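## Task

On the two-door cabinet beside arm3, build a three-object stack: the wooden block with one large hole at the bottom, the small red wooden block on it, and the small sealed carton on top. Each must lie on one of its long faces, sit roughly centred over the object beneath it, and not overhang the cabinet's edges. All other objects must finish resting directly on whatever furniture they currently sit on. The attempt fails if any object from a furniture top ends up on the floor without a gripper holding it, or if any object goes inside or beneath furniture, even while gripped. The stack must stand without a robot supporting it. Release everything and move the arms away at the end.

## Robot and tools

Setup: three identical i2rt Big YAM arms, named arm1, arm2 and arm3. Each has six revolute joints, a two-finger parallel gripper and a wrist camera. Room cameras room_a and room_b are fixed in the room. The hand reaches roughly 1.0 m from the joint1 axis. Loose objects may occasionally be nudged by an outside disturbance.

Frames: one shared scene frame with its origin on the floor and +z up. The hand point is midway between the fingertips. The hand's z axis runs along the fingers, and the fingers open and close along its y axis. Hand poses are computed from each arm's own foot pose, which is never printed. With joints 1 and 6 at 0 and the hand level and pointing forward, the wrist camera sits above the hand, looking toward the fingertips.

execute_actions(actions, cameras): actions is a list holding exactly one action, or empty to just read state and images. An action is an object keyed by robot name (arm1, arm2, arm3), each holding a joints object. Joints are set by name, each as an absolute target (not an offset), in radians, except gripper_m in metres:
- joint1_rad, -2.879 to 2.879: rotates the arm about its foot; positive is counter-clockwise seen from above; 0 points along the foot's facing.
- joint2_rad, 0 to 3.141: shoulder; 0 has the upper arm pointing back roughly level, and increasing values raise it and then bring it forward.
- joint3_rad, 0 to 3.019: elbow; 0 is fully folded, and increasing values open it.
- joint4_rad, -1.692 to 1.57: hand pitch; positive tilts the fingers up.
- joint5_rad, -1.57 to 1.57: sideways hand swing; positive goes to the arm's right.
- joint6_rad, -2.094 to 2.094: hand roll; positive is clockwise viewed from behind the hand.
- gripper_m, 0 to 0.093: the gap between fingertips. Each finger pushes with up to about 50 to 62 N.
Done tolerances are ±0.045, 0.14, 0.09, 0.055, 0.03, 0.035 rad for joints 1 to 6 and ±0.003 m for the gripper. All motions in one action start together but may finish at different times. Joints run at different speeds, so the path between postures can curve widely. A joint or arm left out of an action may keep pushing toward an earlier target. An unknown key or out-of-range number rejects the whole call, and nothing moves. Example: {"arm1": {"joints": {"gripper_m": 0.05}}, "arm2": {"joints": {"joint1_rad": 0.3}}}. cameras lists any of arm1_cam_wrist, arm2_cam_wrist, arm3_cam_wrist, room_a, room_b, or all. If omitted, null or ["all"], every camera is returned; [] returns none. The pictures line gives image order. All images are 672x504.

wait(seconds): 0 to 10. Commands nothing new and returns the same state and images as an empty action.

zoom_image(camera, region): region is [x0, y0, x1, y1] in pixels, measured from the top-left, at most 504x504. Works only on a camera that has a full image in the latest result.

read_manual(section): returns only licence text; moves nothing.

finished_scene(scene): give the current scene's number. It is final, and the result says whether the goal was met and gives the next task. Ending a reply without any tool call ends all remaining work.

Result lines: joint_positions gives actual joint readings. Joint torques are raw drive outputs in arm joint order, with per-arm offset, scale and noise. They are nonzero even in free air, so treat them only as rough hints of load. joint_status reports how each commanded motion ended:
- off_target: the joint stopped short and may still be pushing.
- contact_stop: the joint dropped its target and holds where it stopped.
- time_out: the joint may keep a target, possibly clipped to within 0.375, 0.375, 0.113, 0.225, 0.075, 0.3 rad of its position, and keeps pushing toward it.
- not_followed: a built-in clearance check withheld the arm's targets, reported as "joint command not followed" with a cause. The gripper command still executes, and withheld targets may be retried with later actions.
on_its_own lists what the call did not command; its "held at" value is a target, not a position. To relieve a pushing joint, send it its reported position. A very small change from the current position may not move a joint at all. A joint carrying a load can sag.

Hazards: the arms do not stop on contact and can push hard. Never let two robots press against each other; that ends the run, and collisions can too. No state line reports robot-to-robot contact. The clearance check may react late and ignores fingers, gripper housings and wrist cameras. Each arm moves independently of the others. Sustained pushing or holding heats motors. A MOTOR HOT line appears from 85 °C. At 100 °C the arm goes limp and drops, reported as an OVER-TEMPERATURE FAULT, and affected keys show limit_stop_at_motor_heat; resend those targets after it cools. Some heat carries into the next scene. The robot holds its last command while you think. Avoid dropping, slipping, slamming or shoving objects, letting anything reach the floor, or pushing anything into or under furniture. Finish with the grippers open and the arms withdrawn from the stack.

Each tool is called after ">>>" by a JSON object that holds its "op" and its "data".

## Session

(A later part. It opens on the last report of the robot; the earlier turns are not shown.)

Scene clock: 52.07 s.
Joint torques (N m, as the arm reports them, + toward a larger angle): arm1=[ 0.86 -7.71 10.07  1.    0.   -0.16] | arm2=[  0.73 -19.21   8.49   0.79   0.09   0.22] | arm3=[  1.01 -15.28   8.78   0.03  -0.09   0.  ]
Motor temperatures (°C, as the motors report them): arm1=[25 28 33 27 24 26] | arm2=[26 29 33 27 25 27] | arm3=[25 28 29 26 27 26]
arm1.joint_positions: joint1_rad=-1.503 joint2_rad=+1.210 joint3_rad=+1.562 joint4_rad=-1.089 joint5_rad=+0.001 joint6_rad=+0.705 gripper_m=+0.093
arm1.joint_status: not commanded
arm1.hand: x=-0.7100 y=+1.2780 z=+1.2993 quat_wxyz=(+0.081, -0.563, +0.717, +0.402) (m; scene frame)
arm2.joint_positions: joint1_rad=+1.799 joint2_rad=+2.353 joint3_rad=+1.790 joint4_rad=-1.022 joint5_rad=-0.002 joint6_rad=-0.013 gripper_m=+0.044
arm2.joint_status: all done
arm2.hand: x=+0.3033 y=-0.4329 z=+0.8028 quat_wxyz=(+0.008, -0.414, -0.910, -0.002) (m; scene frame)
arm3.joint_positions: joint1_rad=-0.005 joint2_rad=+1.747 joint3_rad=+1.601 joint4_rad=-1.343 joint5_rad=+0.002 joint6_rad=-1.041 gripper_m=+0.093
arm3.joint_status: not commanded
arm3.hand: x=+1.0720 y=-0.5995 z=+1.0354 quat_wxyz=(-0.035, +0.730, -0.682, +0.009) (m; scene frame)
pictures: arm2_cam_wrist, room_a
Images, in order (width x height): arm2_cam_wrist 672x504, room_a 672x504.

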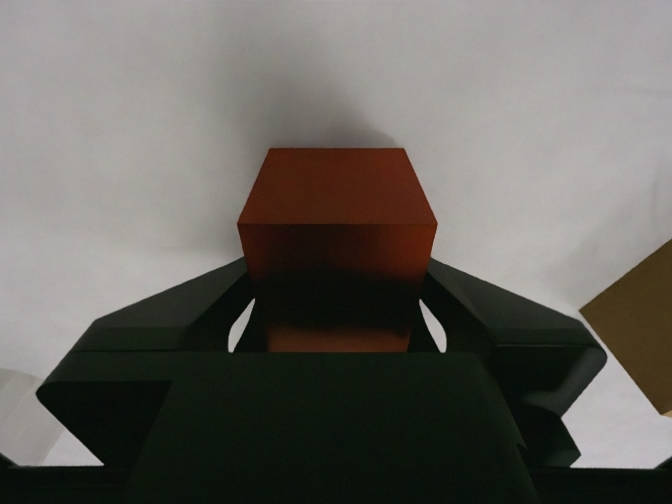

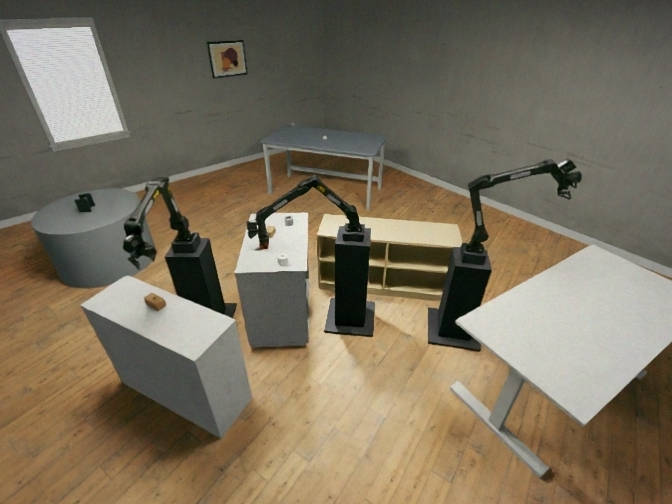

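>>> {"op": "execute_actions", "data": {"actions": [{"arm2":{"joints":{"gripper_m":0.093,"joint2_rad":2.355}}}], "cameras": []}}

>>> {"op": "execute_actions", "data": {"actions": [{"arm2":{"joints":{"joint2_rad":1.0,"joint4_rad":-1.5}},"arm3":{"joints":{"joint1_rad":0.7,"joint3_rad":1.56,"joint6_rad":-0.14}}}], "cameras": []}}

>>> {"op": "execute_actions", "data": {"actions": [{"arm2":{"joints":{"joint1_rad":0}},"arm3":{"joints":{"joint1_rad":1.533,"joint2_rad":2.0,"joint4_rad":-1.09}}}], "cameras": ["arm3_cam_wrist"]}}

Scene clock: 55.73 s.
Joint torques (N m, as the arm reports them, + toward a larger angle): arm1=[ 0.83 -7.74 10.07  1.01  0.   -0.16] | arm2=[  0.39 -21.45   8.49   0.89   0.03   0.21] | arm3=[  0.88 -15.34   8.8    0.03  -0.1   -0.02]
Motor temperatures (°C, as the motors report them): arm1=[25 28 33 27 24 26] | arm2=[26 29 33 27 25 27] | arm3=[25 28 29 26 27 26]
arm1.joint_positions: joint1_rad=-1.503 joint2_rad=+1.210 joint3_rad=+1.562 joint4_rad=-1.089 joint5_rad=+0.001 joint6_rad=+0.705 gripper_m=+0.093
arm1.joint_status: not commanded
arm1.hand: x=-0.7100 y=+1.2780 z=+1.2993 quat_wxyz=(+0.081, -0.563, +0.717, +0.402) (m; scene frame)
arm2.joint_positions: joint1_rad=+1.799 joint2_rad=+2.351 joint3_rad=+1.790 joint4_rad=-1.022 joint5_rad=-0.002 joint6_rad=-0.012 gripper_m=+0.093
arm2.joint_status: all done
arm2.hand: x=+0.3036 y=-0.4332 z=+0.8040 quat_wxyz=(+0.007, -0.414, -0.910, -0.001) (m; scene frame)
arm3.joint_positions: joint1_rad=-0.005 joint2_rad=+1.747 joint3_rad=+1.601 joint4_rad=-1.343 joint5_rad=+0.002 joint6_rad=-1.041 gripper_m=+0.093
arm3.joint_status: not commanded
arm3.hand: x=+1.0720 y=-0.5995 z=+1.0354 quat_wxyz=(-0.035, +0.730, -0.682, +0.009) (m; scene frame)
pictures: none
No camera images: the call's "cameras" was empty. Leave "cameras" out to get every camera's image.

Scene clock: 57.67 s.
Joint torques (N m, as the arm reports them, + toward a larger angle): arm1=[ 0.87 -7.75 10.07  1.    0.   -0.16] | arm2=[ 0.12 -2.44  8.48  1.27  0.05  0.2 ] | arm3=[ -0.52 -15.48   7.49   0.04   0.07   0.14]
Motor temperatures (°C, as the motors report them): arm1=[25 28 34 27 24 26] | arm2=[26 29 33 27 25 27] | arm3=[25 28 29 26 27 26]
arm1.joint_positions: joint1_rad=-1.503 joint2_rad=+1.210 joint3_rad=+1.562 joint4_rad=-1.089 joint5_rad=+0.001 joint6_rad=+0.705 gripper_m=+0.093
arm1.joint_status: not commanded
arm1.hand: x=-0.7100 y=+1.2780 z=+1.2993 quat_wxyz=(+0.081, -0.563, +0.717, +0.402) (m; scene frame)
arm2.joint_positions: joint1_rad=+1.799 joint2_rad=+0.998 joint3_rad=+1.794 joint4_rad=-1.485 joint5_rad=-0.002 joint6_rad=-0.012 gripper_m=+0.093
arm2.joint_status: all done
arm2.hand: x=+0.0958 y=-0.1830 z=+1.5036 quat_wxyz=(-0.385, -0.374, -0.824, +0.183) (m; scene frame)
arm3.joint_positions: joint1_rad=+0.713 joint2_rad=+1.747 joint3_rad=+1.561 joint4_rad=-1.343 joint5_rad=-0.002 joint6_rad=-0.151 gripper_m=+0.093
arm3.joint_status: all done
arm3.hand: x=+0.7510 y=-0.3869 z=+1.0210 quat_wxyz=(-0.012, +0.669, -0.743, -0.013) (m; scene frame)
pictures: none
No camera images: the call's "cameras" was empty. Leave "cameras" out to get every camera's image.

Scene clock: 59.57 s.
Joint torques (N m, as the arm reports them, + toward a larger angle): arm1=[ 0.85 -7.75 10.08  1.01  0.   -0.16] | arm2=[ 0.28 -2.93  8.43  1.22 -0.03  0.2 ] | arm3=[ -0.22 -19.34   7.11   0.4    0.09   0.17]
Motor temperatures (°C, as the motors report them): arm1=[25 28 34 27 24 26] | arm2=[26 29 33 27 25 27] | arm3=[25 28 28 26 27 26]
arm1.joint_positions: joint1_rad=-1.503 joint2_rad=+1.210 joint3_rad=+1.562 joint4_rad=-1.089 joint5_rad=+0.001 joint6_rad=+0.705 gripper_m=+0.093
arm1.joint_status: not commanded
arm1.hand: x=-0.7100 y=+1.2780 z=+1.2993 quat_wxyz=(+0.081, -0.563, +0.717, +0.402) (m; scene frame)
arm2.joint_positions: joint1_rad=+0.004 joint2_rad=+1.003 joint3_rad=+1.794 joint4_rad=-1.485 joint5_rad=+0.000 joint6_rad=-0.012 gripper_m=+0.093
arm2.joint_status: all done
arm2.hand: x=-0.4141 y=-0.0840 z=+1.5042 quat_wxyz=(-0.098, -0.877, -0.220, +0.415) (m; scene frame)
arm3.joint_positions: joint1_rad=+1.542 joint2_rad=+2.012 joint3_rad=+1.557 joint4_rad=-1.091 joint5_rad=-0.002 joint6_rad=-0.148 gripper_m=+0.093
arm3.joint_status: all done
arm3.hand: x=+0.2913 y=-0.4114 z=+0.8797 quat_wxyz=(-0.002, +0.911, -0.412, -0.013) (m; scene frame)
pictures: arm3_cam_wrist
Images, in order (width x height): arm3_cam_wrist 672x504.

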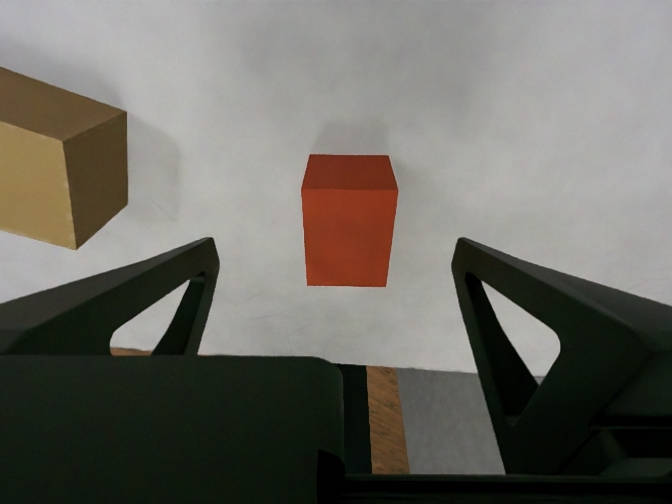

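>>> {"op": "execute_actions", "data": {"actions": [{"arm3":{"joints":{"joint2_rad":2.07,"joint3_rad":1.42,"joint4_rad":-0.925}}}], "cameras": ["arm3_cam_wrist"]}}

Scene clock: 62.20 s.
Joint torques (N m, as the arm reports them, + toward a larger angle): arm1=[ 0.86 -7.74 10.07  1.    0.   -0.16] | arm2=[ 0.12 -2.93  8.53  1.35 -0.05  0.17] | arm3=[ -0.01 -17.21   6.34   0.5    0.02   0.13]
Motor temperatures (°C, as the motors report them): arm1=[25 28 34 27 24 26] | arm2=[26 29 33 27 25 27] | arm3=[25 28 28 26 27 26]
arm1.joint_positions: joint1_rad=-1.503 joint2_rad=+1.210 joint3_rad=+1.562 joint4_rad=-1.089 joint5_rad=+0.001 joint6_rad=+0.705 gripper_m=+0.093
arm1.joint_status: not commanded
arm1.hand: x=-0.7100 y=+1.2780 z=+1.2993 quat_wxyz=(+0.081, -0.563, +0.717, +0.402) (m; scene frame)
arm2.joint_positions: joint1_rad=+0.004 joint2_rad=+1.003 joint3_rad=+1.794 joint4_rad=-1.485 joint5_rad=+0.000 joint6_rad=-0.012 gripper_m=+0.093
arm2.joint_status: not commanded
arm2.hand: x=-0.4141 y=-0.0840 z=+1.5042 quat_wxyz=(-0.098, -0.877, -0.220, +0.415) (m; scene frame)
arm3.joint_positions: joint1_rad=+1.542 joint2_rad=+2.071 joint3_rad=+1.416 joint4_rad=-0.934 joint5_rad=-0.001 joint6_rad=-0.147 gripper_m=+0.093
arm3.joint_status: all done
arm3.hand: x=+0.3086 y=-0.4394 z=+0.8009 quat_wxyz=(+0.010, +0.911, -0.412, +0.005) (m; scene frame)
pictures: arm3_cam_wrist
Images, in order (width x height): arm3_cam_wrist 672x504.

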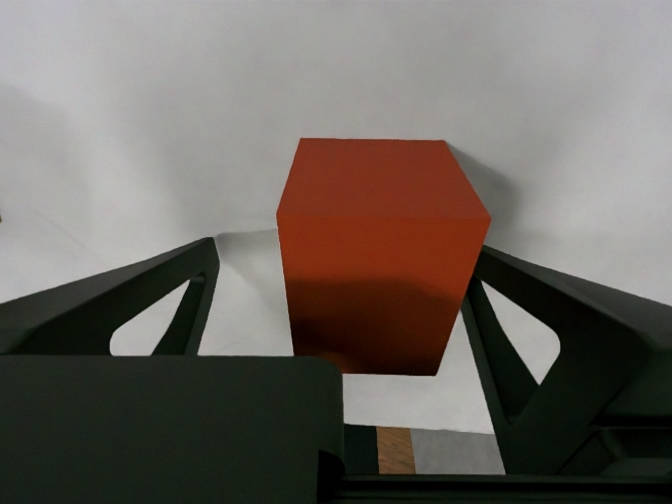

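>>> {"op": "execute_actions", "data": {"actions": [{"arm3":{"joints":{"gripper_m":0.02}}}], "cameras": []}}

>>> {"op": "execute_actions", "data": {"actions": [{"arm3":{"joints":{"joint2_rad":1.9,"joint3_rad":1.625,"joint4_rad":-1.27}}}], "cameras": []}}

>>> {"op": "execute_actions", "data": {"actions": [{"arm3":{"joints":{"joint1_rad":-0.01,"joint6_rad":-1.05}}}], "cameras": []}}

>>> {"op": "execute_actions", "data": {"actions": [{"arm3":{"joints":{"joint2_rad":2.06,"joint4_rad":-1.055}}}], "cameras": ["arm3_cam_wrist"]}}

Scene clock: 77.17 s.
Joint torques (N m, as the arm reports them, + toward a larger angle): arm1=[ 0.87 -7.72 10.06  1.01  0.   -0.16] | arm2=[ 0.02 -3.25  8.48  1.25 -0.05  0.21] | arm3=[ -0.48 -17.6    6.36   0.58   0.     0.15]
Motor temperatures (°C, as the motors report them): arm1=[25 28 34 27 24 26] | arm2=[26 27 33 27 25 27] | arm3=[25 28 28 26 27 26]
arm1.joint_positions: joint1_rad=-1.503 joint2_rad=+1.210 joint3_rad=+1.562 joint4_rad=-1.089 joint5_rad=+0.001 joint6_rad=+0.705 gripper_m=+0.093
arm1.joint_status: not commanded
arm1.hand: x=-0.7100 y=+1.2780 z=+1.2993 quat_wxyz=(+0.081, -0.563, +0.717, +0.402) (m; scene frame)
arm2.joint_positions: joint1_rad=+0.004 joint2_rad=+1.003 joint3_rad=+1.794 joint4_rad=-1.485 joint5_rad=+0.000 joint6_rad=-0.012 gripper_m=+0.093
arm2.joint_status: not commanded
arm2.hand: x=-0.4141 y=-0.0840 z=+1.5042 quat_wxyz=(-0.098, -0.877, -0.220, +0.415) (m; scene frame)
arm3.joint_positions: joint1_rad=+1.542 joint2_rad=+2.071 joint3_rad=+1.416 joint4_rad=-0.933 joint5_rad=+0.000 joint6_rad=-0.147 gripper_m=+0.044
arm3.joint_status: gripper_m off_target (ended at +0.044, target +0.020)
arm3.hand: x=+0.3087 y=-0.4392 z=+0.8009 quat_wxyz=(+0.009, +0.911, -0.413, +0.005) (m; scene frame)
pictures: none
No camera images: the call's "cameras" was empty. Leave "cameras" out to get every camera's image.

Scene clock: 78.50 s.
Joint torques (N m, as the arm reports them, + toward a larger angle): arm1=[ 0.84 -7.71 10.07  1.01  0.   -0.16] | arm2=[-0.02 -2.83  8.49  1.31 -0.06  0.21] | arm3=[  0.16 -16.62   8.77  -0.06   0.01   0.15]
Motor temperatures (°C, as the motors report them): arm1=[25 28 34 27 24 26] | arm2=[26 27 33 27 25 27] | arm3=[25 28 28 26 27 26]
arm1.joint_positions: joint1_rad=-1.503 joint2_rad=+1.210 joint3_rad=+1.562 joint4_rad=-1.089 joint5_rad=+0.001 joint6_rad=+0.705 gripper_m=+0.093
arm1.joint_status: not commanded
arm1.hand: x=-0.7100 y=+1.2780 z=+1.2993 quat_wxyz=(+0.081, -0.563, +0.717, +0.402) (m; scene frame)
arm2.joint_positions: joint1_rad=+0.004 joint2_rad=+1.003 joint3_rad=+1.794 joint4_rad=-1.485 joint5_rad=+0.000 joint6_rad=-0.012 gripper_m=+0.093
arm2.joint_status: not commanded
arm2.hand: x=-0.4141 y=-0.0840 z=+1.5042 quat_wxyz=(-0.098, -0.877, -0.220, +0.415) (m; scene frame)
arm3.joint_positions: joint1_rad=+1.542 joint2_rad=+1.892 joint3_rad=+1.606 joint4_rad=-1.262 joint5_rad=+0.000 joint6_rad=-0.147 gripper_m=+0.044
arm3.joint_status: all done
arm3.hand: x=+0.3011 y=-0.4245 z=+0.9641 quat_wxyz=(-0.002, +0.911, -0.413, -0.012) (m; scene frame)
pictures: none
No camera images: the call's "cameras" was empty. Leave "cameras" out to get every camera's image.

Scene clock: 80.37 s.
Joint torques (N m, as the arm reports them, + toward a larger angle): arm1=[ 0.89 -7.74 10.07  1.01  0.   -0.16] | arm2=[ 0.06 -2.95  8.52  1.31 -0.04  0.22] | arm3=[  0.58 -17.06   8.66  -0.07  -0.1    0.  ]
Motor temperatures (°C, as the motors report them): arm1=[25 28 35 27 24 26] | arm2=[26 27 33 27 25 27] | arm3=[25 28 28 26 27 26]
arm1.joint_positions: joint1_rad=-1.503 joint2_rad=+1.210 joint3_rad=+1.562 joint4_rad=-1.089 joint5_rad=+0.001 joint6_rad=+0.705 gripper_m=+0.093
arm1.joint_status: not commanded
arm1.hand: x=-0.7100 y=+1.2780 z=+1.2993 quat_wxyz=(+0.081, -0.563, +0.717, +0.402) (m; scene frame)
arm2.joint_positions: joint1_rad=+0.004 joint2_rad=+1.003 joint3_rad=+1.794 joint4_rad=-1.485 joint5_rad=+0.000 joint6_rad=-0.012 gripper_m=+0.093
arm2.joint_status: not commanded
arm2.hand: x=-0.4141 y=-0.0840 z=+1.5042 quat_wxyz=(-0.098, -0.877, -0.220, +0.415) (m; scene frame)
arm3.joint_positions: joint1_rad=-0.015 joint2_rad=+1.897 joint3_rad=+1.606 joint4_rad=-1.262 joint5_rad=+0.002 joint6_rad=-1.040 gripper_m=+0.044
arm3.joint_status: all done
arm3.hand: x=+1.0952 y=-0.5909 z=+0.9563 quat_wxyz=(-0.004, +0.727, -0.687, +0.002) (m; scene frame)
pictures: none
No camera images: the call's "cameras" was empty. Leave "cameras" out to get every camera's image.

Scene clock: 81.47 s.
Joint torques (N m, as the arm reports them, + toward a larger angle): arm1=[ 0.88 -7.71 10.06  1.01  0.   -0.16] | arm2=[ 0.69 -2.89  8.5   1.31 -0.1   0.21] | arm3=[  1.32 -20.25   8.21   0.64  -0.11  -0.02]
Motor temperatures (°C, as the motors report them): arm1=[25 28 35 27 24 26] | arm2=[26 27 33 27 25 27] | arm3=[25 28 28 26 27 26]
arm1.joint_positions: joint1_rad=-1.503 joint2_rad=+1.210 joint3_rad=+1.562 joint4_rad=-1.089 joint5_rad=+0.001 joint6_rad=+0.705 gripper_m=+0.093
arm1.joint_status: not commanded
arm1.hand: x=-0.7100 y=+1.2780 z=+1.2993 quat_wxyz=(+0.081, -0.563, +0.717, +0.402) (m; scene frame)
arm2.joint_positions: joint1_rad=+0.004 joint2_rad=+1.003 joint3_rad=+1.794 joint4_rad=-1.485 joint5_rad=+0.000 joint6_rad=-0.012 gripper_m=+0.093
arm2.joint_status: not commanded
arm2.hand: x=-0.4141 y=-0.0840 z=+1.5042 quat_wxyz=(-0.098, -0.877, -0.220, +0.415) (m; scene frame)
arm3.joint_positions: joint1_rad=-0.015 joint2_rad=+2.081 joint3_rad=+1.606 joint4_rad=-1.064 joint5_rad=+0.002 joint6_rad=-1.041 gripper_m=+0.044
arm3.joint_status: all done
arm3.hand: x=+1.1241 y=-0.5717 z=+0.8514 quat_wxyz=(-0.011, +0.727, -0.687, +0.004) (m; scene frame)
pictures: arm3_cam_wrist
Images, in order (width x height): arm3_cam_wrist 672x504.

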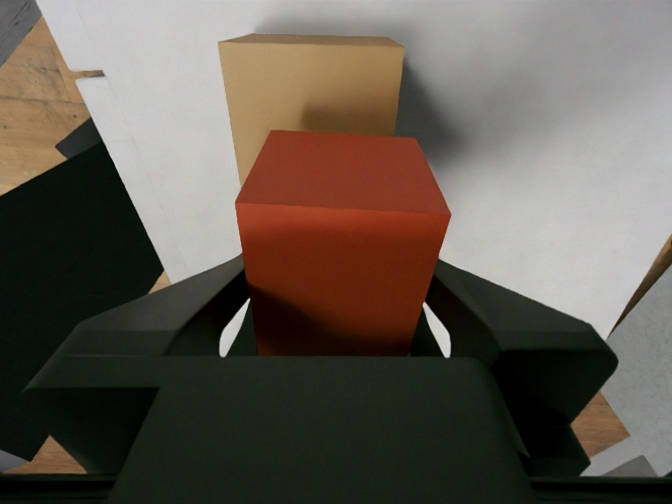

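>>> {"op": "execute_actions", "data": {"actions": [{"arm3":{"joints":{"joint2_rad":2.155,"joint4_rad":-1.085}}}], "cameras": ["arm3_cam_wrist"]}}

>>> {"op": "execute_actions", "data": {"actions": [{"arm3":{"joints":{"gripper_m":0.093,"joint2_rad":2.115}}}], "cameras": []}}

>>> {"op": "execute_actions", "data": {"actions": [{"arm3":{"joints":{"joint2_rad":1.9,"joint4_rad":-1.22}}}], "cameras": ["arm3_cam_wrist"]}}

>>> {"op": "execute_actions", "data": {"actions": [{"arm3":{"joints":{"joint1_rad":1.855,"joint6_rad":-1.08}}}], "cameras": []}}

>>> {"op": "execute_actions", "data": {"actions": [{"arm3":{"joints":{"joint2_rad":2.02,"joint4_rad":-1.13}}}], "cameras": ["arm3_cam_wrist"]}}

Scene clock: 86.23 s.
Joint torques (N m, as the arm reports them, + toward a larger angle): arm1=[ 0.87 -7.74 10.07  1.01  0.   -0.16] | arm2=[ 0.56 -3.07  8.49  1.27 -0.03  0.22] | arm3=[  1.08 -16.04   7.87  -0.08  -0.1    0.01]
Motor temperatures (°C, as the motors report them): arm1=[25 28 35 27 24 26] | arm2=[26 27 33 27 25 27] | arm3=[25 29 28 26 27 26]
arm1.joint_positions: joint1_rad=-1.503 joint2_rad=+1.210 joint3_rad=+1.562 joint4_rad=-1.089 joint5_rad=+0.001 joint6_rad=+0.705 gripper_m=+0.093
arm1.joint_status: not commanded
arm1.hand: x=-0.7100 y=+1.2780 z=+1.2993 quat_wxyz=(+0.081, -0.563, +0.717, +0.402) (m; scene frame)
arm2.joint_positions: joint1_rad=+0.004 joint2_rad=+1.003 joint3_rad=+1.794 joint4_rad=-1.485 joint5_rad=+0.000 joint6_rad=-0.012 gripper_m=+0.093
arm2.joint_status: not commanded
arm2.hand: x=-0.4141 y=-0.0840 z=+1.5042 quat_wxyz=(-0.098, -0.877, -0.220, +0.415) (m; scene frame)
arm3.joint_positions: joint1_rad=-0.015 joint2_rad=+2.114 joint3_rad=+1.609 joint4_rad=-1.079 joint5_rad=+0.002 joint6_rad=-1.041 gripper_m=+0.044
arm3.joint_status: all done
arm3.hand: x=+1.1183 y=-0.5756 z=+0.8329 quat_wxyz=(+0.012, +0.727, -0.686, -0.001) (m; scene frame)
pictures: arm3_cam_wrist
Images, in order (width x height): arm3_cam_wrist 672x504.

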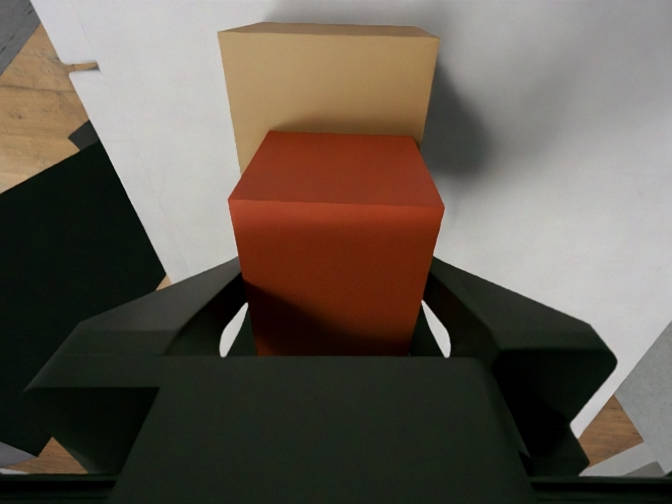

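Scene clock: 86.90 s.
Joint torques (N m, as the arm reports them, + toward a larger angle): arm1=[ 0.86 -7.73 10.07  1.01  0.   -0.16] | arm2=[ 0.19 -3.15  8.45  1.15 -0.04  0.2 ] | arm3=[  1.06 -18.83   7.52  -0.13  -0.07   0.  ]
Motor temperatures (°C, as the motors report them): arm1=[25 28 35 27 24 26] | arm2=[26 27 33 27 25 27] | arm3=[25 29 28 26 27 26]
arm1.joint_positions: joint1_rad=-1.503 joint2_rad=+1.210 joint3_rad=+1.562 joint4_rad=-1.089 joint5_rad=+0.001 joint6_rad=+0.705 gripper_m=+0.093
arm1.joint_status: not commanded
arm1.hand: x=-0.7100 y=+1.2780 z=+1.2993 quat_wxyz=(+0.081, -0.563, +0.717, +0.402) (m; scene frame)
arm2.joint_positions: joint1_rad=+0.004 joint2_rad=+1.003 joint3_rad=+1.794 joint4_rad=-1.485 joint5_rad=+0.000 joint6_rad=-0.012 gripper_m=+0.093
arm2.joint_status: not commanded
arm2.hand: x=-0.4141 y=-0.0840 z=+1.5042 quat_wxyz=(-0.098, -0.877, -0.220, +0.415) (m; scene frame)
arm3.joint_positions: joint1_rad=-0.015 joint2_rad=+2.114 joint3_rad=+1.609 joint4_rad=-1.080 joint5_rad=+0.001 joint6_rad=-1.041 gripper_m=+0.093
arm3.joint_status: all done
arm3.hand: x=+1.1182 y=-0.5756 z=+0.8332 quat_wxyz=(+0.011, +0.727, -0.686, -0.002) (m; scene frame)
pictures: none
No camera images: the call's "cameras" was empty. Leave "cameras" out to get every camera's image.

Scene clock: 88.20 s.
Joint torques (N m, as the arm reports them, + toward a larger angle): arm1=[ 0.84 -7.72 10.07  1.    0.   -0.16] | arm2=[ 0.03 -2.88  8.46  1.27 -0.04  0.22] | arm3=[  0.82 -16.19   8.6   -0.06  -0.1   -0.01]
Motor temperatures (°C, as the motors report them): arm1=[25 28 35 27 24 26] | arm2=[26 27 33 27 25 27] | arm3=[25 29 28 26 27 26]
arm1.joint_positions: joint1_rad=-1.503 joint2_rad=+1.210 joint3_rad=+1.562 joint4_rad=-1.089 joint5_rad=+0.001 joint6_rad=+0.705 gripper_m=+0.093
arm1.joint_status: not commanded
arm1.hand: x=-0.7100 y=+1.2780 z=+1.2993 quat_wxyz=(+0.081, -0.563, +0.717, +0.402) (m; scene frame)
arm2.joint_positions: joint1_rad=+0.004 joint2_rad=+1.003 joint3_rad=+1.794 joint4_rad=-1.485 joint5_rad=+0.000 joint6_rad=-0.012 gripper_m=+0.093
arm2.joint_status: not commanded
arm2.hand: x=-0.4141 y=-0.0840 z=+1.5042 quat_wxyz=(-0.098, -0.877, -0.220, +0.415) (m; scene frame)
arm3.joint_positions: joint1_rad=-0.015 joint2_rad=+1.885 joint3_rad=+1.609 joint4_rad=-1.213 joint5_rad=+0.001 joint6_rad=-1.041 gripper_m=+0.093
arm3.joint_status: all done
arm3.hand: x=+1.1064 y=-0.5834 z=+0.9648 quat_wxyz=(-0.035, +0.727, -0.686, +0.009) (m; scene frame)
pictures: arm3_cam_wrist
Images, in order (width x height): arm3_cam_wrist 672x504.

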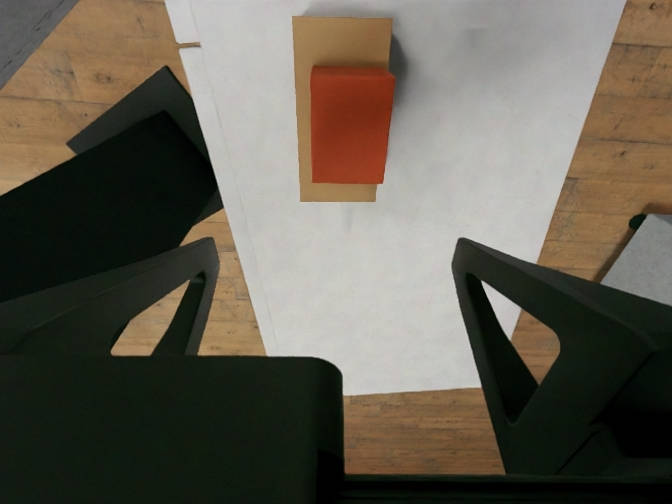

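Scene clock: 90.17 s.
Joint torques (N m, as the arm reports them, + toward a larger angle): arm1=[ 0.88 -7.72 10.06  1.02  0.   -0.16] | arm2=[ 0.13 -3.16  8.4   1.36 -0.03  0.24] | arm3=[  0.25 -16.23   8.61   0.     0.02  -0.02]
Motor temperatures (°C, as the motors report them): arm1=[25 28 35 27 24 26] | arm2=[26 27 33 27 25 27] | arm3=[25 29 28 26 27 26]
arm1.joint_positions: joint1_rad=-1.503 joint2_rad=+1.210 joint3_rad=+1.562 joint4_rad=-1.089 joint5_rad=+0.001 joint6_rad=+0.705 gripper_m=+0.093
arm1.joint_status: not commanded
arm1.hand: x=-0.7100 y=+1.2780 z=+1.2993 quat_wxyz=(+0.081, -0.563, +0.717, +0.402) (m; scene frame)
arm2.joint_positions: joint1_rad=+0.004 joint2_rad=+1.003 joint3_rad=+1.794 joint4_rad=-1.485 joint5_rad=+0.000 joint6_rad=-0.012 gripper_m=+0.093
arm2.joint_status: not commanded
arm2.hand: x=-0.4141 y=-0.0840 z=+1.5042 quat_wxyz=(-0.098, -0.877, -0.220, +0.415) (m; scene frame)
arm3.joint_positions: joint1_rad=+1.864 joint2_rad=+1.894 joint3_rad=+1.609 joint4_rad=-1.213 joint5_rad=-0.001 joint6_rad=-1.071 gripper_m=+0.093
arm3.joint_status: all done
arm3.hand: x=+0.1528 y=-0.5405 z=+0.9667 quat_wxyz=(-0.026, +0.980, +0.196, -0.028) (m; scene frame)
pictures: none
No camera images: the call's "cameras" was empty. Leave "cameras" out to get every camera's image.

Scene clock: 91.13 s.
Joint torques (N m, as the arm reports them, + toward a larger angle): arm1=[ 0.88 -7.7  10.06  1.01  0.   -0.16] | arm2=[ 0.07 -3.34  8.55  1.22 -0.04  0.21] | arm3=[ -0.18 -18.13   8.2    0.61   0.01   0.  ]
Motor temperatures (°C, as the motors report them): arm1=[25 28 35 27 24 26] | arm2=[26 27 33 27 25 27] | arm3=[25 29 28 26 27 26]
arm1.joint_positions: joint1_rad=-1.503 joint2_rad=+1.210 joint3_rad=+1.562 joint4_rad=-1.089 joint5_rad=+0.001 joint6_rad=+0.705 gripper_m=+0.093
arm1.joint_status: not commanded
arm1.hand: x=-0.7100 y=+1.2780 z=+1.2993 quat_wxyz=(+0.081, -0.563, +0.717, +0.402) (m; scene frame)
arm2.joint_positions: joint1_rad=+0.004 joint2_rad=+1.003 joint3_rad=+1.794 joint4_rad=-1.485 joint5_rad=+0.000 joint6_rad=-0.012 gripper_m=+0.093
arm2.joint_status: not commanded
arm2.hand: x=-0.4141 y=-0.0840 z=+1.5042 quat_wxyz=(-0.098, -0.877, -0.220, +0.415) (m; scene frame)
arm3.joint_positions: joint1_rad=+1.864 joint2_rad=+2.029 joint3_rad=+1.609 joint4_rad=-1.138 joint5_rad=-0.001 joint6_rad=-1.071 gripper_m=+0.093
arm3.joint_status: all done
arm3.hand: x=+0.1436 y=-0.5341 z=+0.8896 quat_wxyz=(-0.002, +0.981, +0.196, -0.009) (m; scene frame)
pictures: arm3_cam_wrist
Images, in order (width x height): arm3_cam_wrist 672x504.

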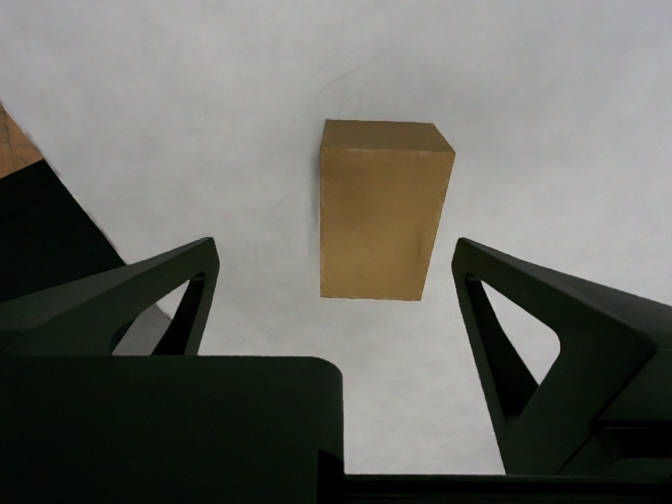

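>>> {"op": "execute_actions", "data": {"actions": [{"arm3":{"joints":{"joint1_rad":1.795,"joint6_rad":-1.12,"joint3_rad":1.57}}}], "cameras": []}}

>>> {"op": "execute_actions", "data": {"actions": [{"arm3":{"joints":{"joint2_rad":2.13,"joint4_rad":-0.995}}}], "cameras": ["arm3_cam_wrist"]}}

>>> {"op": "execute_actions", "data": {"actions": [{"arm3":{"joints":{"gripper_m":0.03}}}], "cameras": []}}

>>> {"op": "execute_actions", "data": {"actions": [{"arm3":{"joints":{"joint2_rad":1.91,"joint3_rad":1.665,"joint4_rad":-1.3}}}], "cameras": []}}

>>> {"op": "execute_actions", "data": {"actions": [{"arm3":{"joints":{"joint1_rad":-0.01,"joint6_rad":-1.03}}}], "cameras": ["arm3_cam_wrist"]}}

>>> {"op": "execute_actions", "data": {"actions": [{"arm3":{"joints":{"joint2_rad":1.995,"joint4_rad":-1.17}}}], "cameras": ["arm3_cam_wrist"]}}

Scene clock: 96.67 s.
Joint torques (N m, as the arm reports them, + toward a larger angle): arm1=[ 0.87 -7.71 10.07  1.01  0.   -0.16] | arm2=[ 0.   -3.    8.44  1.29 -0.05  0.21] | arm3=[  0.71 -18.35   6.8    0.4   -0.02  -0.04]
Motor temperatures (°C, as the motors report them): arm1=[25 28 35 27 24 26] | arm2=[26 27 33 27 25 27] | arm3=[25 29 28 26 27 26]
arm1.joint_positions: joint1_rad=-1.503 joint2_rad=+1.210 joint3_rad=+1.562 joint4_rad=-1.089 joint5_rad=+0.001 joint6_rad=+0.705 gripper_m=+0.093
arm1.joint_status: not commanded
arm1.hand: x=-0.7100 y=+1.2780 z=+1.2993 quat_wxyz=(+0.081, -0.563, +0.717, +0.402) (m; scene frame)
arm2.joint_positions: joint1_rad=+0.004 joint2_rad=+1.003 joint3_rad=+1.794 joint4_rad=-1.485 joint5_rad=+0.000 joint6_rad=-0.012 gripper_m=+0.093
arm2.joint_status: not commanded
arm2.hand: x=-0.4141 y=-0.0840 z=+1.5042 quat_wxyz=(-0.098, -0.877, -0.220, +0.415) (m; scene frame)
arm3.joint_positions: joint1_rad=+1.793 joint2_rad=+2.028 joint3_rad=+1.571 joint4_rad=-1.136 joint5_rad=-0.001 joint6_rad=-1.110 gripper_m=+0.093
arm3.joint_status: all done
arm3.hand: x=+0.1823 y=-0.5118 z=+0.8769 quat_wxyz=(+0.011, +0.984, +0.181, +0.002) (m; scene frame)
pictures: none
No camera images: the call's "cameras" was empty. Leave "cameras" out to get every camera's image.

Scene clock: 97.70 s.
Joint torques (N m, as the arm reports them, + toward a larger angle): arm1=[ 0.84 -7.71 10.07  1.01  0.   -0.16] | arm2=[ 0.08 -3.26  8.55  1.27  0.    0.22] | arm3=[  1.24 -18.73   6.67   0.61  -0.03  -0.02]
Motor temperatures (°C, as the motors report them): arm1=[25 28 35 27 24 26] | arm2=[26 27 33 27 25 27] | arm3=[25 29 28 26 27 26]
arm1.joint_positions: joint1_rad=-1.503 joint2_rad=+1.210 joint3_rad=+1.562 joint4_rad=-1.089 joint5_rad=+0.001 joint6_rad=+0.705 gripper_m=+0.093
arm1.joint_status: not commanded
arm1.hand: x=-0.7100 y=+1.2780 z=+1.2993 quat_wxyz=(+0.081, -0.563, +0.717, +0.402) (m; scene frame)
arm2.joint_positions: joint1_rad=+0.004 joint2_rad=+1.003 joint3_rad=+1.794 joint4_rad=-1.485 joint5_rad=+0.000 joint6_rad=-0.012 gripper_m=+0.093
arm2.joint_status: not commanded
arm2.hand: x=-0.4141 y=-0.0840 z=+1.5042 quat_wxyz=(-0.098, -0.877, -0.220, +0.415) (m; scene frame)
arm3.joint_positions: joint1_rad=+1.793 joint2_rad=+2.131 joint3_rad=+1.567 joint4_rad=-1.004 joint5_rad=-0.001 joint6_rad=-1.110 gripper_m=+0.093
arm3.joint_status: all done
arm3.hand: x=+0.1694 y=-0.5006 z=+0.8160 quat_wxyz=(+0.001, +0.984, +0.181, -0.006) (m; scene frame)
pictures: arm3_cam_wrist
Images, in order (width x height): arm3_cam_wrist 672x504.

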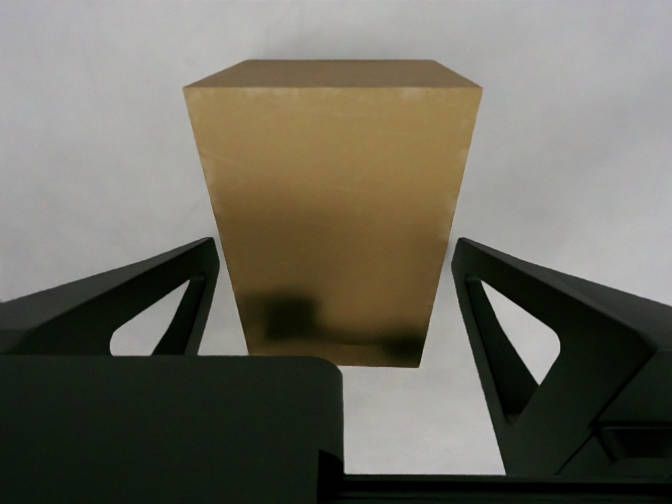

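Scene clock: 98.33 s.
Joint torques (N m, as the arm reports them, + toward a larger angle): arm1=[ 0.9  -7.72 10.07  1.01  0.   -0.16] | arm2=[ 0.44 -3.6   8.41  1.3  -0.03  0.22] | arm3=[  0.66 -18.48   6.71   0.57   0.01  -0.02]
Motor temperatures (°C, as the motors report them): arm1=[25 28 35 27 24 26] | arm2=[26 27 33 27 25 27] | arm3=[25 29 28 26 27 26]
arm1.joint_positions: joint1_rad=-1.503 joint2_rad=+1.210 joint3_rad=+1.562 joint4_rad=-1.089 joint5_rad=+0.001 joint6_rad=+0.705 gripper_m=+0.093
arm1.joint_status: not commanded
arm1.hand: x=-0.7100 y=+1.2780 z=+1.2993 quat_wxyz=(+0.081, -0.563, +0.717, +0.402) (m; scene frame)
arm2.joint_positions: joint1_rad=+0.004 joint2_rad=+1.003 joint3_rad=+1.794 joint4_rad=-1.485 joint5_rad=+0.000 joint6_rad=-0.012 gripper_m=+0.093
arm2.joint_status: not commanded
arm2.hand: x=-0.4141 y=-0.0840 z=+1.5042 quat_wxyz=(-0.098, -0.877, -0.220, +0.415) (m; scene frame)
arm3.joint_positions: joint1_rad=+1.793 joint2_rad=+2.131 joint3_rad=+1.567 joint4_rad=-1.003 joint5_rad=-0.001 joint6_rad=-1.111 gripper_m=+0.059
arm3.joint_status: gripper_m off_target (ended at +0.059, target +0.030)
arm3.hand: x=+0.1694 y=-0.5005 z=+0.8160 quat_wxyz=(+0.001, +0.983, +0.181, -0.006) (m; scene frame)
pictures: none
No camera images: the call's "cameras" was empty. Leave "cameras" out to get every camera's image.

Scene clock: 99.67 s.
Joint torques (N m, as the arm reports them, + toward a larger angle): arm1=[ 0.87 -7.74 10.07  1.    0.   -0.16] | arm2=[ 0.18 -3.46  8.48  1.35 -0.07  0.24] | arm3=[  1.08 -16.61   9.15  -0.21  -0.04   0.  ]
Motor temperatures (°C, as the motors report them): arm1=[25 28 35 27 24 26] | arm2=[26 27 33 27 25 27] | arm3=[25 29 28 26 27 26]
arm1.joint_positions: joint1_rad=-1.503 joint2_rad=+1.210 joint3_rad=+1.562 joint4_rad=-1.089 joint5_rad=+0.001 joint6_rad=+0.705 gripper_m=+0.093
arm1.joint_status: not commanded
arm1.hand: x=-0.7100 y=+1.2780 z=+1.2993 quat_wxyz=(+0.081, -0.563, +0.717, +0.402) (m; scene frame)
arm2.joint_positions: joint1_rad=+0.004 joint2_rad=+1.003 joint3_rad=+1.794 joint4_rad=-1.485 joint5_rad=+0.000 joint6_rad=-0.012 gripper_m=+0.093
arm2.joint_status: not commanded
arm2.hand: x=-0.4141 y=-0.0840 z=+1.5042 quat_wxyz=(-0.098, -0.877, -0.220, +0.415) (m; scene frame)
arm3.joint_positions: joint1_rad=+1.793 joint2_rad=+1.903 joint3_rad=+1.641 joint4_rad=-1.292 joint5_rad=-0.001 joint6_rad=-1.111 gripper_m=+0.059
arm3.joint_status: all done
arm3.hand: x=+0.1865 y=-0.5143 z=+0.9723 quat_wxyz=(-0.004, +0.983, +0.181, -0.009) (m; scene frame)
pictures: none
No camera images: the call's "cameras" was empty. Leave "cameras" out to get every camera's image.

Scene clock: 101.63 s.
Joint torques (N m, as the arm reports them, + toward a larger angle): arm1=[ 0.87 -7.72 10.08  1.    0.   -0.16] | arm2=[ 0.24 -2.72  8.51  1.27 -0.03  0.2 ] | arm3=[  1.22 -17.13   9.05  -0.14  -0.11   0.15]
Motor temperatures (°C, as the motors report them): arm1=[25 28 35 27 24 26] | arm2=[26 27 33 27 25 27] | arm3=[25 29 29 26 27 26]
arm1.joint_positions: joint1_rad=-1.503 joint2_rad=+1.210 joint3_rad=+1.562 joint4_rad=-1.089 joint5_rad=+0.001 joint6_rad=+0.705 gripper_m=+0.093
arm1.joint_status: not commanded
arm1.hand: x=-0.7100 y=+1.2780 z=+1.2993 quat_wxyz=(+0.081, -0.563, +0.717, +0.402) (m; scene frame)
arm2.joint_positions: joint1_rad=+0.004 joint2_rad=+1.003 joint3_rad=+1.794 joint4_rad=-1.485 joint5_rad=+0.000 joint6_rad=-0.012 gripper_m=+0.093
arm2.joint_status: not commanded
arm2.hand: x=-0.4141 y=-0.0840 z=+1.5042 quat_wxyz=(-0.098, -0.877, -0.220, +0.415) (m; scene frame)
arm3.joint_positions: joint1_rad=-0.019 joint2_rad=+1.910 joint3_rad=+1.641 joint4_rad=-1.292 joint5_rad=+0.002 joint6_rad=-1.037 gripper_m=+0.059
arm3.joint_status: all done
arm3.hand: x=+1.1006 y=-0.5903 z=+0.9619 quat_wxyz=(+0.000, +0.724, -0.689, +0.001) (m; scene frame)
pictures: arm3_cam_wrist
Images, in order (width x height): arm3_cam_wrist 672x504.

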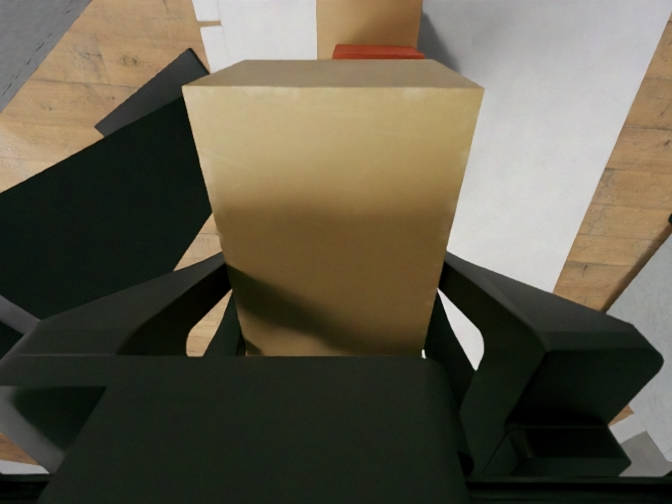

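Scene clock: 102.63 s.
Joint torques (N m, as the arm reports them, + toward a larger angle): arm1=[ 0.83 -7.71 10.06  1.01  0.   -0.16] | arm2=[ 0.56 -3.21  8.55  1.3  -0.07  0.2 ] | arm3=[  1.01 -18.59   8.97   0.75  -0.1    0.13]
Motor temperatures (°C, as the motors report them): arm1=[25 28 35 27 24 26] | arm2=[26 27 33 27 25 27] | arm3=[25 29 29 26 27 26]
arm1.joint_positions: joint1_rad=-1.503 joint2_rad=+1.210 joint3_rad=+1.562 joint4_rad=-1.089 joint5_rad=+0.001 joint6_rad=+0.705 gripper_m=+0.093
arm1.joint_status: not commanded
arm1.hand: x=-0.7100 y=+1.2780 z=+1.2993 quat_wxyz=(+0.081, -0.563, +0.717, +0.402) (m; scene frame)
arm2.joint_positions: joint1_rad=+0.004 joint2_rad=+1.003 joint3_rad=+1.794 joint4_rad=-1.485 joint5_rad=+0.000 joint6_rad=-0.012 gripper_m=+0.093
arm2.joint_status: not commanded
arm2.hand: x=-0.4141 y=-0.0840 z=+1.5042 quat_wxyz=(-0.098, -0.877, -0.220, +0.415) (m; scene frame)
arm3.joint_positions: joint1_rad=-0.019 joint2_rad=+2.003 joint3_rad=+1.641 joint4_rad=-1.179 joint5_rad=+0.002 joint6_rad=-1.037 gripper_m=+0.059
arm3.joint_status: all done
arm3.hand: x=+1.1205 y=-0.5773 z=+0.9091 quat_wxyz=(-0.010, +0.724, -0.689, +0.004) (m; scene frame)
pictures: arm3_cam_wrist
Images, in order (width x height): arm3_cam_wrist 672x504.

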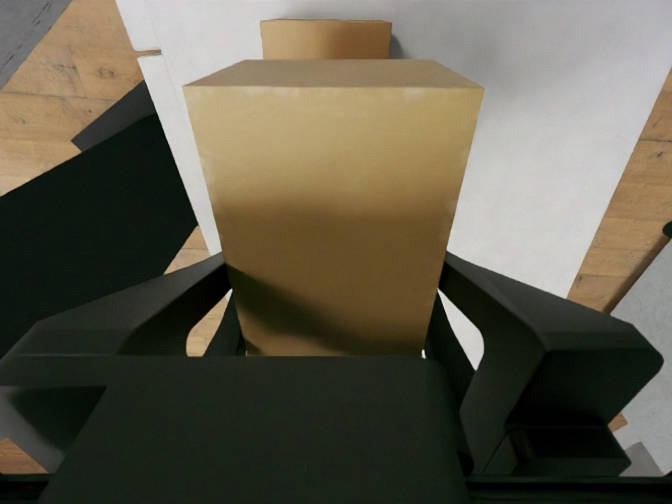

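>>> {"op": "execute_actions", "data": {"actions": [{"arm3":{"joints":{"joint2_rad":2.07}}}], "cameras": []}}

>>> {"op": "execute_actions", "data": {"actions": [{"arm3":{"joints":{"gripper_m":0.093,"joint2_rad":2.03}}}], "cameras": []}}

>>> {"op": "execute_actions", "data": {"actions": [{"arm3":{"joints":{"joint2_rad":1.7,"joint4_rad":-1.3}}}], "cameras": ["arm3_cam_wrist","room_a","room_b"]}}

Scene clock: 105.63 s.
Joint torques (N m, as the arm reports them, + toward a larger angle): arm1=[ 0.86 -7.72 10.07  1.01  0.   -0.16] | arm2=[ 0.24 -3.14  8.51  1.3  -0.04  0.2 ] | arm3=[  1.02 -15.96   8.48   0.41  -0.13   0.12]
Motor temperatures (°C, as the motors report them): arm1=[25 28 35 27 24 26] | arm2=[26 27 33 27 25 27] | arm3=[25 29 29 26 27 26]
arm1.joint_positions: joint1_rad=-1.503 joint2_rad=+1.210 joint3_rad=+1.562 joint4_rad=-1.089 joint5_rad=+0.001 joint6_rad=+0.705 gripper_m=+0.093
arm1.joint_status: not commanded
arm1.hand: x=-0.7100 y=+1.2780 z=+1.2993 quat_wxyz=(+0.081, -0.563, +0.717, +0.402) (m; scene frame)
arm2.joint_positions: joint1_rad=+0.004 joint2_rad=+1.003 joint3_rad=+1.794 joint4_rad=-1.485 joint5_rad=+0.000 joint6_rad=-0.012 gripper_m=+0.093
arm2.joint_status: not commanded
arm2.hand: x=-0.4141 y=-0.0840 z=+1.5042 quat_wxyz=(-0.098, -0.877, -0.220, +0.415) (m; scene frame)
arm3.joint_positions: joint1_rad=-0.019 joint2_rad=+2.034 joint3_rad=+1.645 joint4_rad=-1.176 joint5_rad=+0.002 joint6_rad=-1.037 gripper_m=+0.059
arm3.joint_status: all done
arm3.hand: x=+1.1203 y=-0.5774 z=+0.8922 quat_wxyz=(+0.002, +0.724, -0.689, +0.001) (m; scene frame)
pictures: none
No camera images: the call's "cameras" was empty. Leave "cameras" out to get every camera's image.

Scene clock: 106.27 s.
Joint torques (N m, as the arm reports them, + toward a larger angle): arm1=[ 0.85 -7.72 10.07  1.    0.   -0.16] | arm2=[ 0.27 -2.8   8.36  1.27 -0.08  0.18] | arm3=[  1.18 -18.73   8.54   0.55  -0.1    0.14]
Motor temperatures (°C, as the motors report them): arm1=[25 28 35 27 24 26] | arm2=[26 27 33 27 25 27] | arm3=[25 29 29 26 27 26]
arm1.joint_positions: joint1_rad=-1.503 joint2_rad=+1.210 joint3_rad=+1.562 joint4_rad=-1.089 joint5_rad=+0.001 joint6_rad=+0.705 gripper_m=+0.093
arm1.joint_status: not commanded
arm1.hand: x=-0.7100 y=+1.2780 z=+1.2993 quat_wxyz=(+0.081, -0.563, +0.717, +0.402) (m; scene frame)
arm2.joint_positions: joint1_rad=+0.004 joint2_rad=+1.003 joint3_rad=+1.794 joint4_rad=-1.485 joint5_rad=+0.000 joint6_rad=-0.012 gripper_m=+0.093
arm2.joint_status: not commanded
arm2.hand: x=-0.4141 y=-0.0840 z=+1.5042 quat_wxyz=(-0.098, -0.877, -0.220, +0.415) (m; scene frame)
arm3.joint_positions: joint1_rad=-0.019 joint2_rad=+2.034 joint3_rad=+1.645 joint4_rad=-1.176 joint5_rad=+0.002 joint6_rad=-1.037 gripper_m=+0.093
arm3.joint_status: all done
arm3.hand: x=+1.1202 y=-0.5774 z=+0.8922 quat_wxyz=(+0.002, +0.724, -0.689, +0.001) (m; scene frame)
pictures: none
No camera images: the call's "cameras" was empty. Leave "cameras" out to get every camera's image.

Scene clock: 107.83 s.
Joint torques (N m, as the arm reports them, + toward a larger angle): arm1=[ 0.85 -7.75 10.07  1.    0.   -0.16] | arm2=[ 0.38 -2.89  8.52  1.25 -0.03  0.21] | arm3=[  1.27 -15.2    9.3    0.28  -0.11   0.16]
Motor temperatures (°C, as the motors report them): arm1=[25 28 35 27 24 26] | arm2=[26 27 33 27 25 27] | arm3=[25 29 29 26 27 26]
arm1.joint_positions: joint1_rad=-1.503 joint2_rad=+1.210 joint3_rad=+1.562 joint4_rad=-1.089 joint5_rad=+0.001 joint6_rad=+0.705 gripper_m=+0.093
arm1.joint_status: not commanded
arm1.hand: x=-0.7100 y=+1.2780 z=+1.2993 quat_wxyz=(+0.081, -0.563, +0.717, +0.402) (m; scene frame)
arm2.joint_positions: joint1_rad=+0.004 joint2_rad=+1.003 joint3_rad=+1.794 joint4_rad=-1.485 joint5_rad=+0.000 joint6_rad=-0.012 gripper_m=+0.093
arm2.joint_status: not commanded
arm2.hand: x=-0.4141 y=-0.0840 z=+1.5042 quat_wxyz=(-0.098, -0.877, -0.220, +0.415) (m; scene frame)
arm3.joint_positions: joint1_rad=-0.019 joint2_rad=+1.696 joint3_rad=+1.648 joint4_rad=-1.293 joint5_rad=+0.002 joint6_rad=-1.037 gripper_m=+0.093
arm3.joint_status: all done
arm3.hand: x=+1.0943 y=-0.5943 z=+1.0845 quat_wxyz=(-0.107, +0.720, -0.685, +0.026) (m; scene frame)
pictures: arm3_cam_wrist, room_a, room_b
Images, in order (width x height): arm3_cam_wrist 672x504, room_a 672x504, room_b 672x504.

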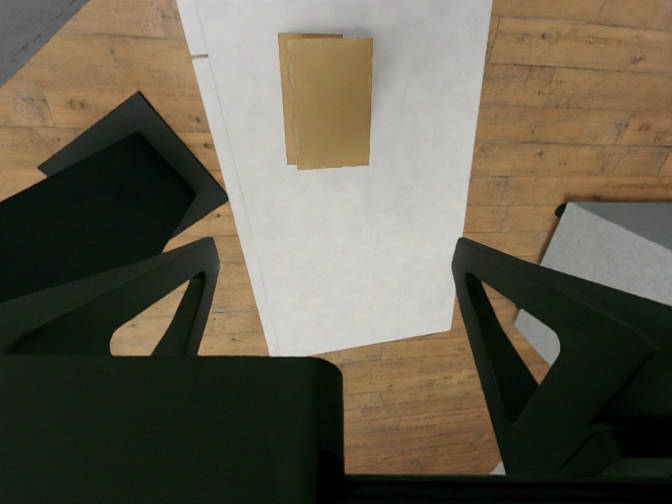

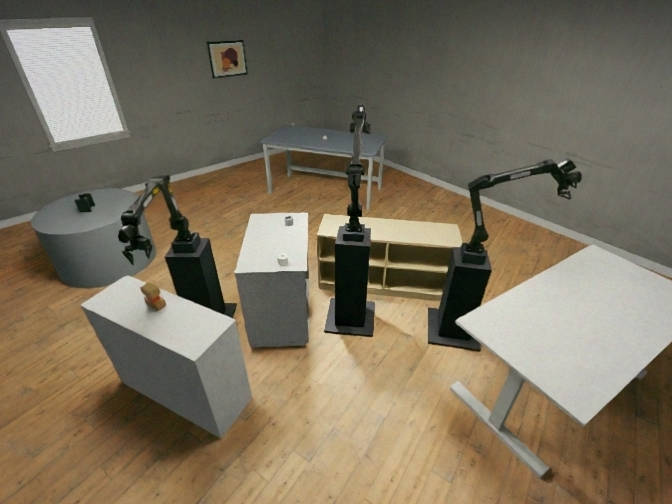

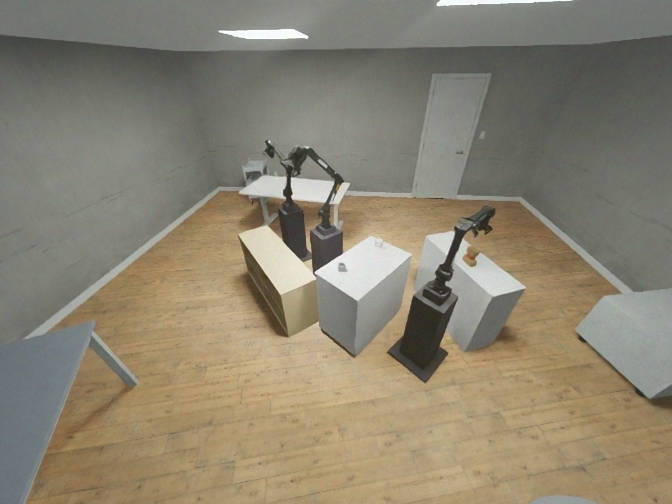

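>>> {"op": "finished_scene", "data": {"scene": 2}}

The scene is finished: the task was done.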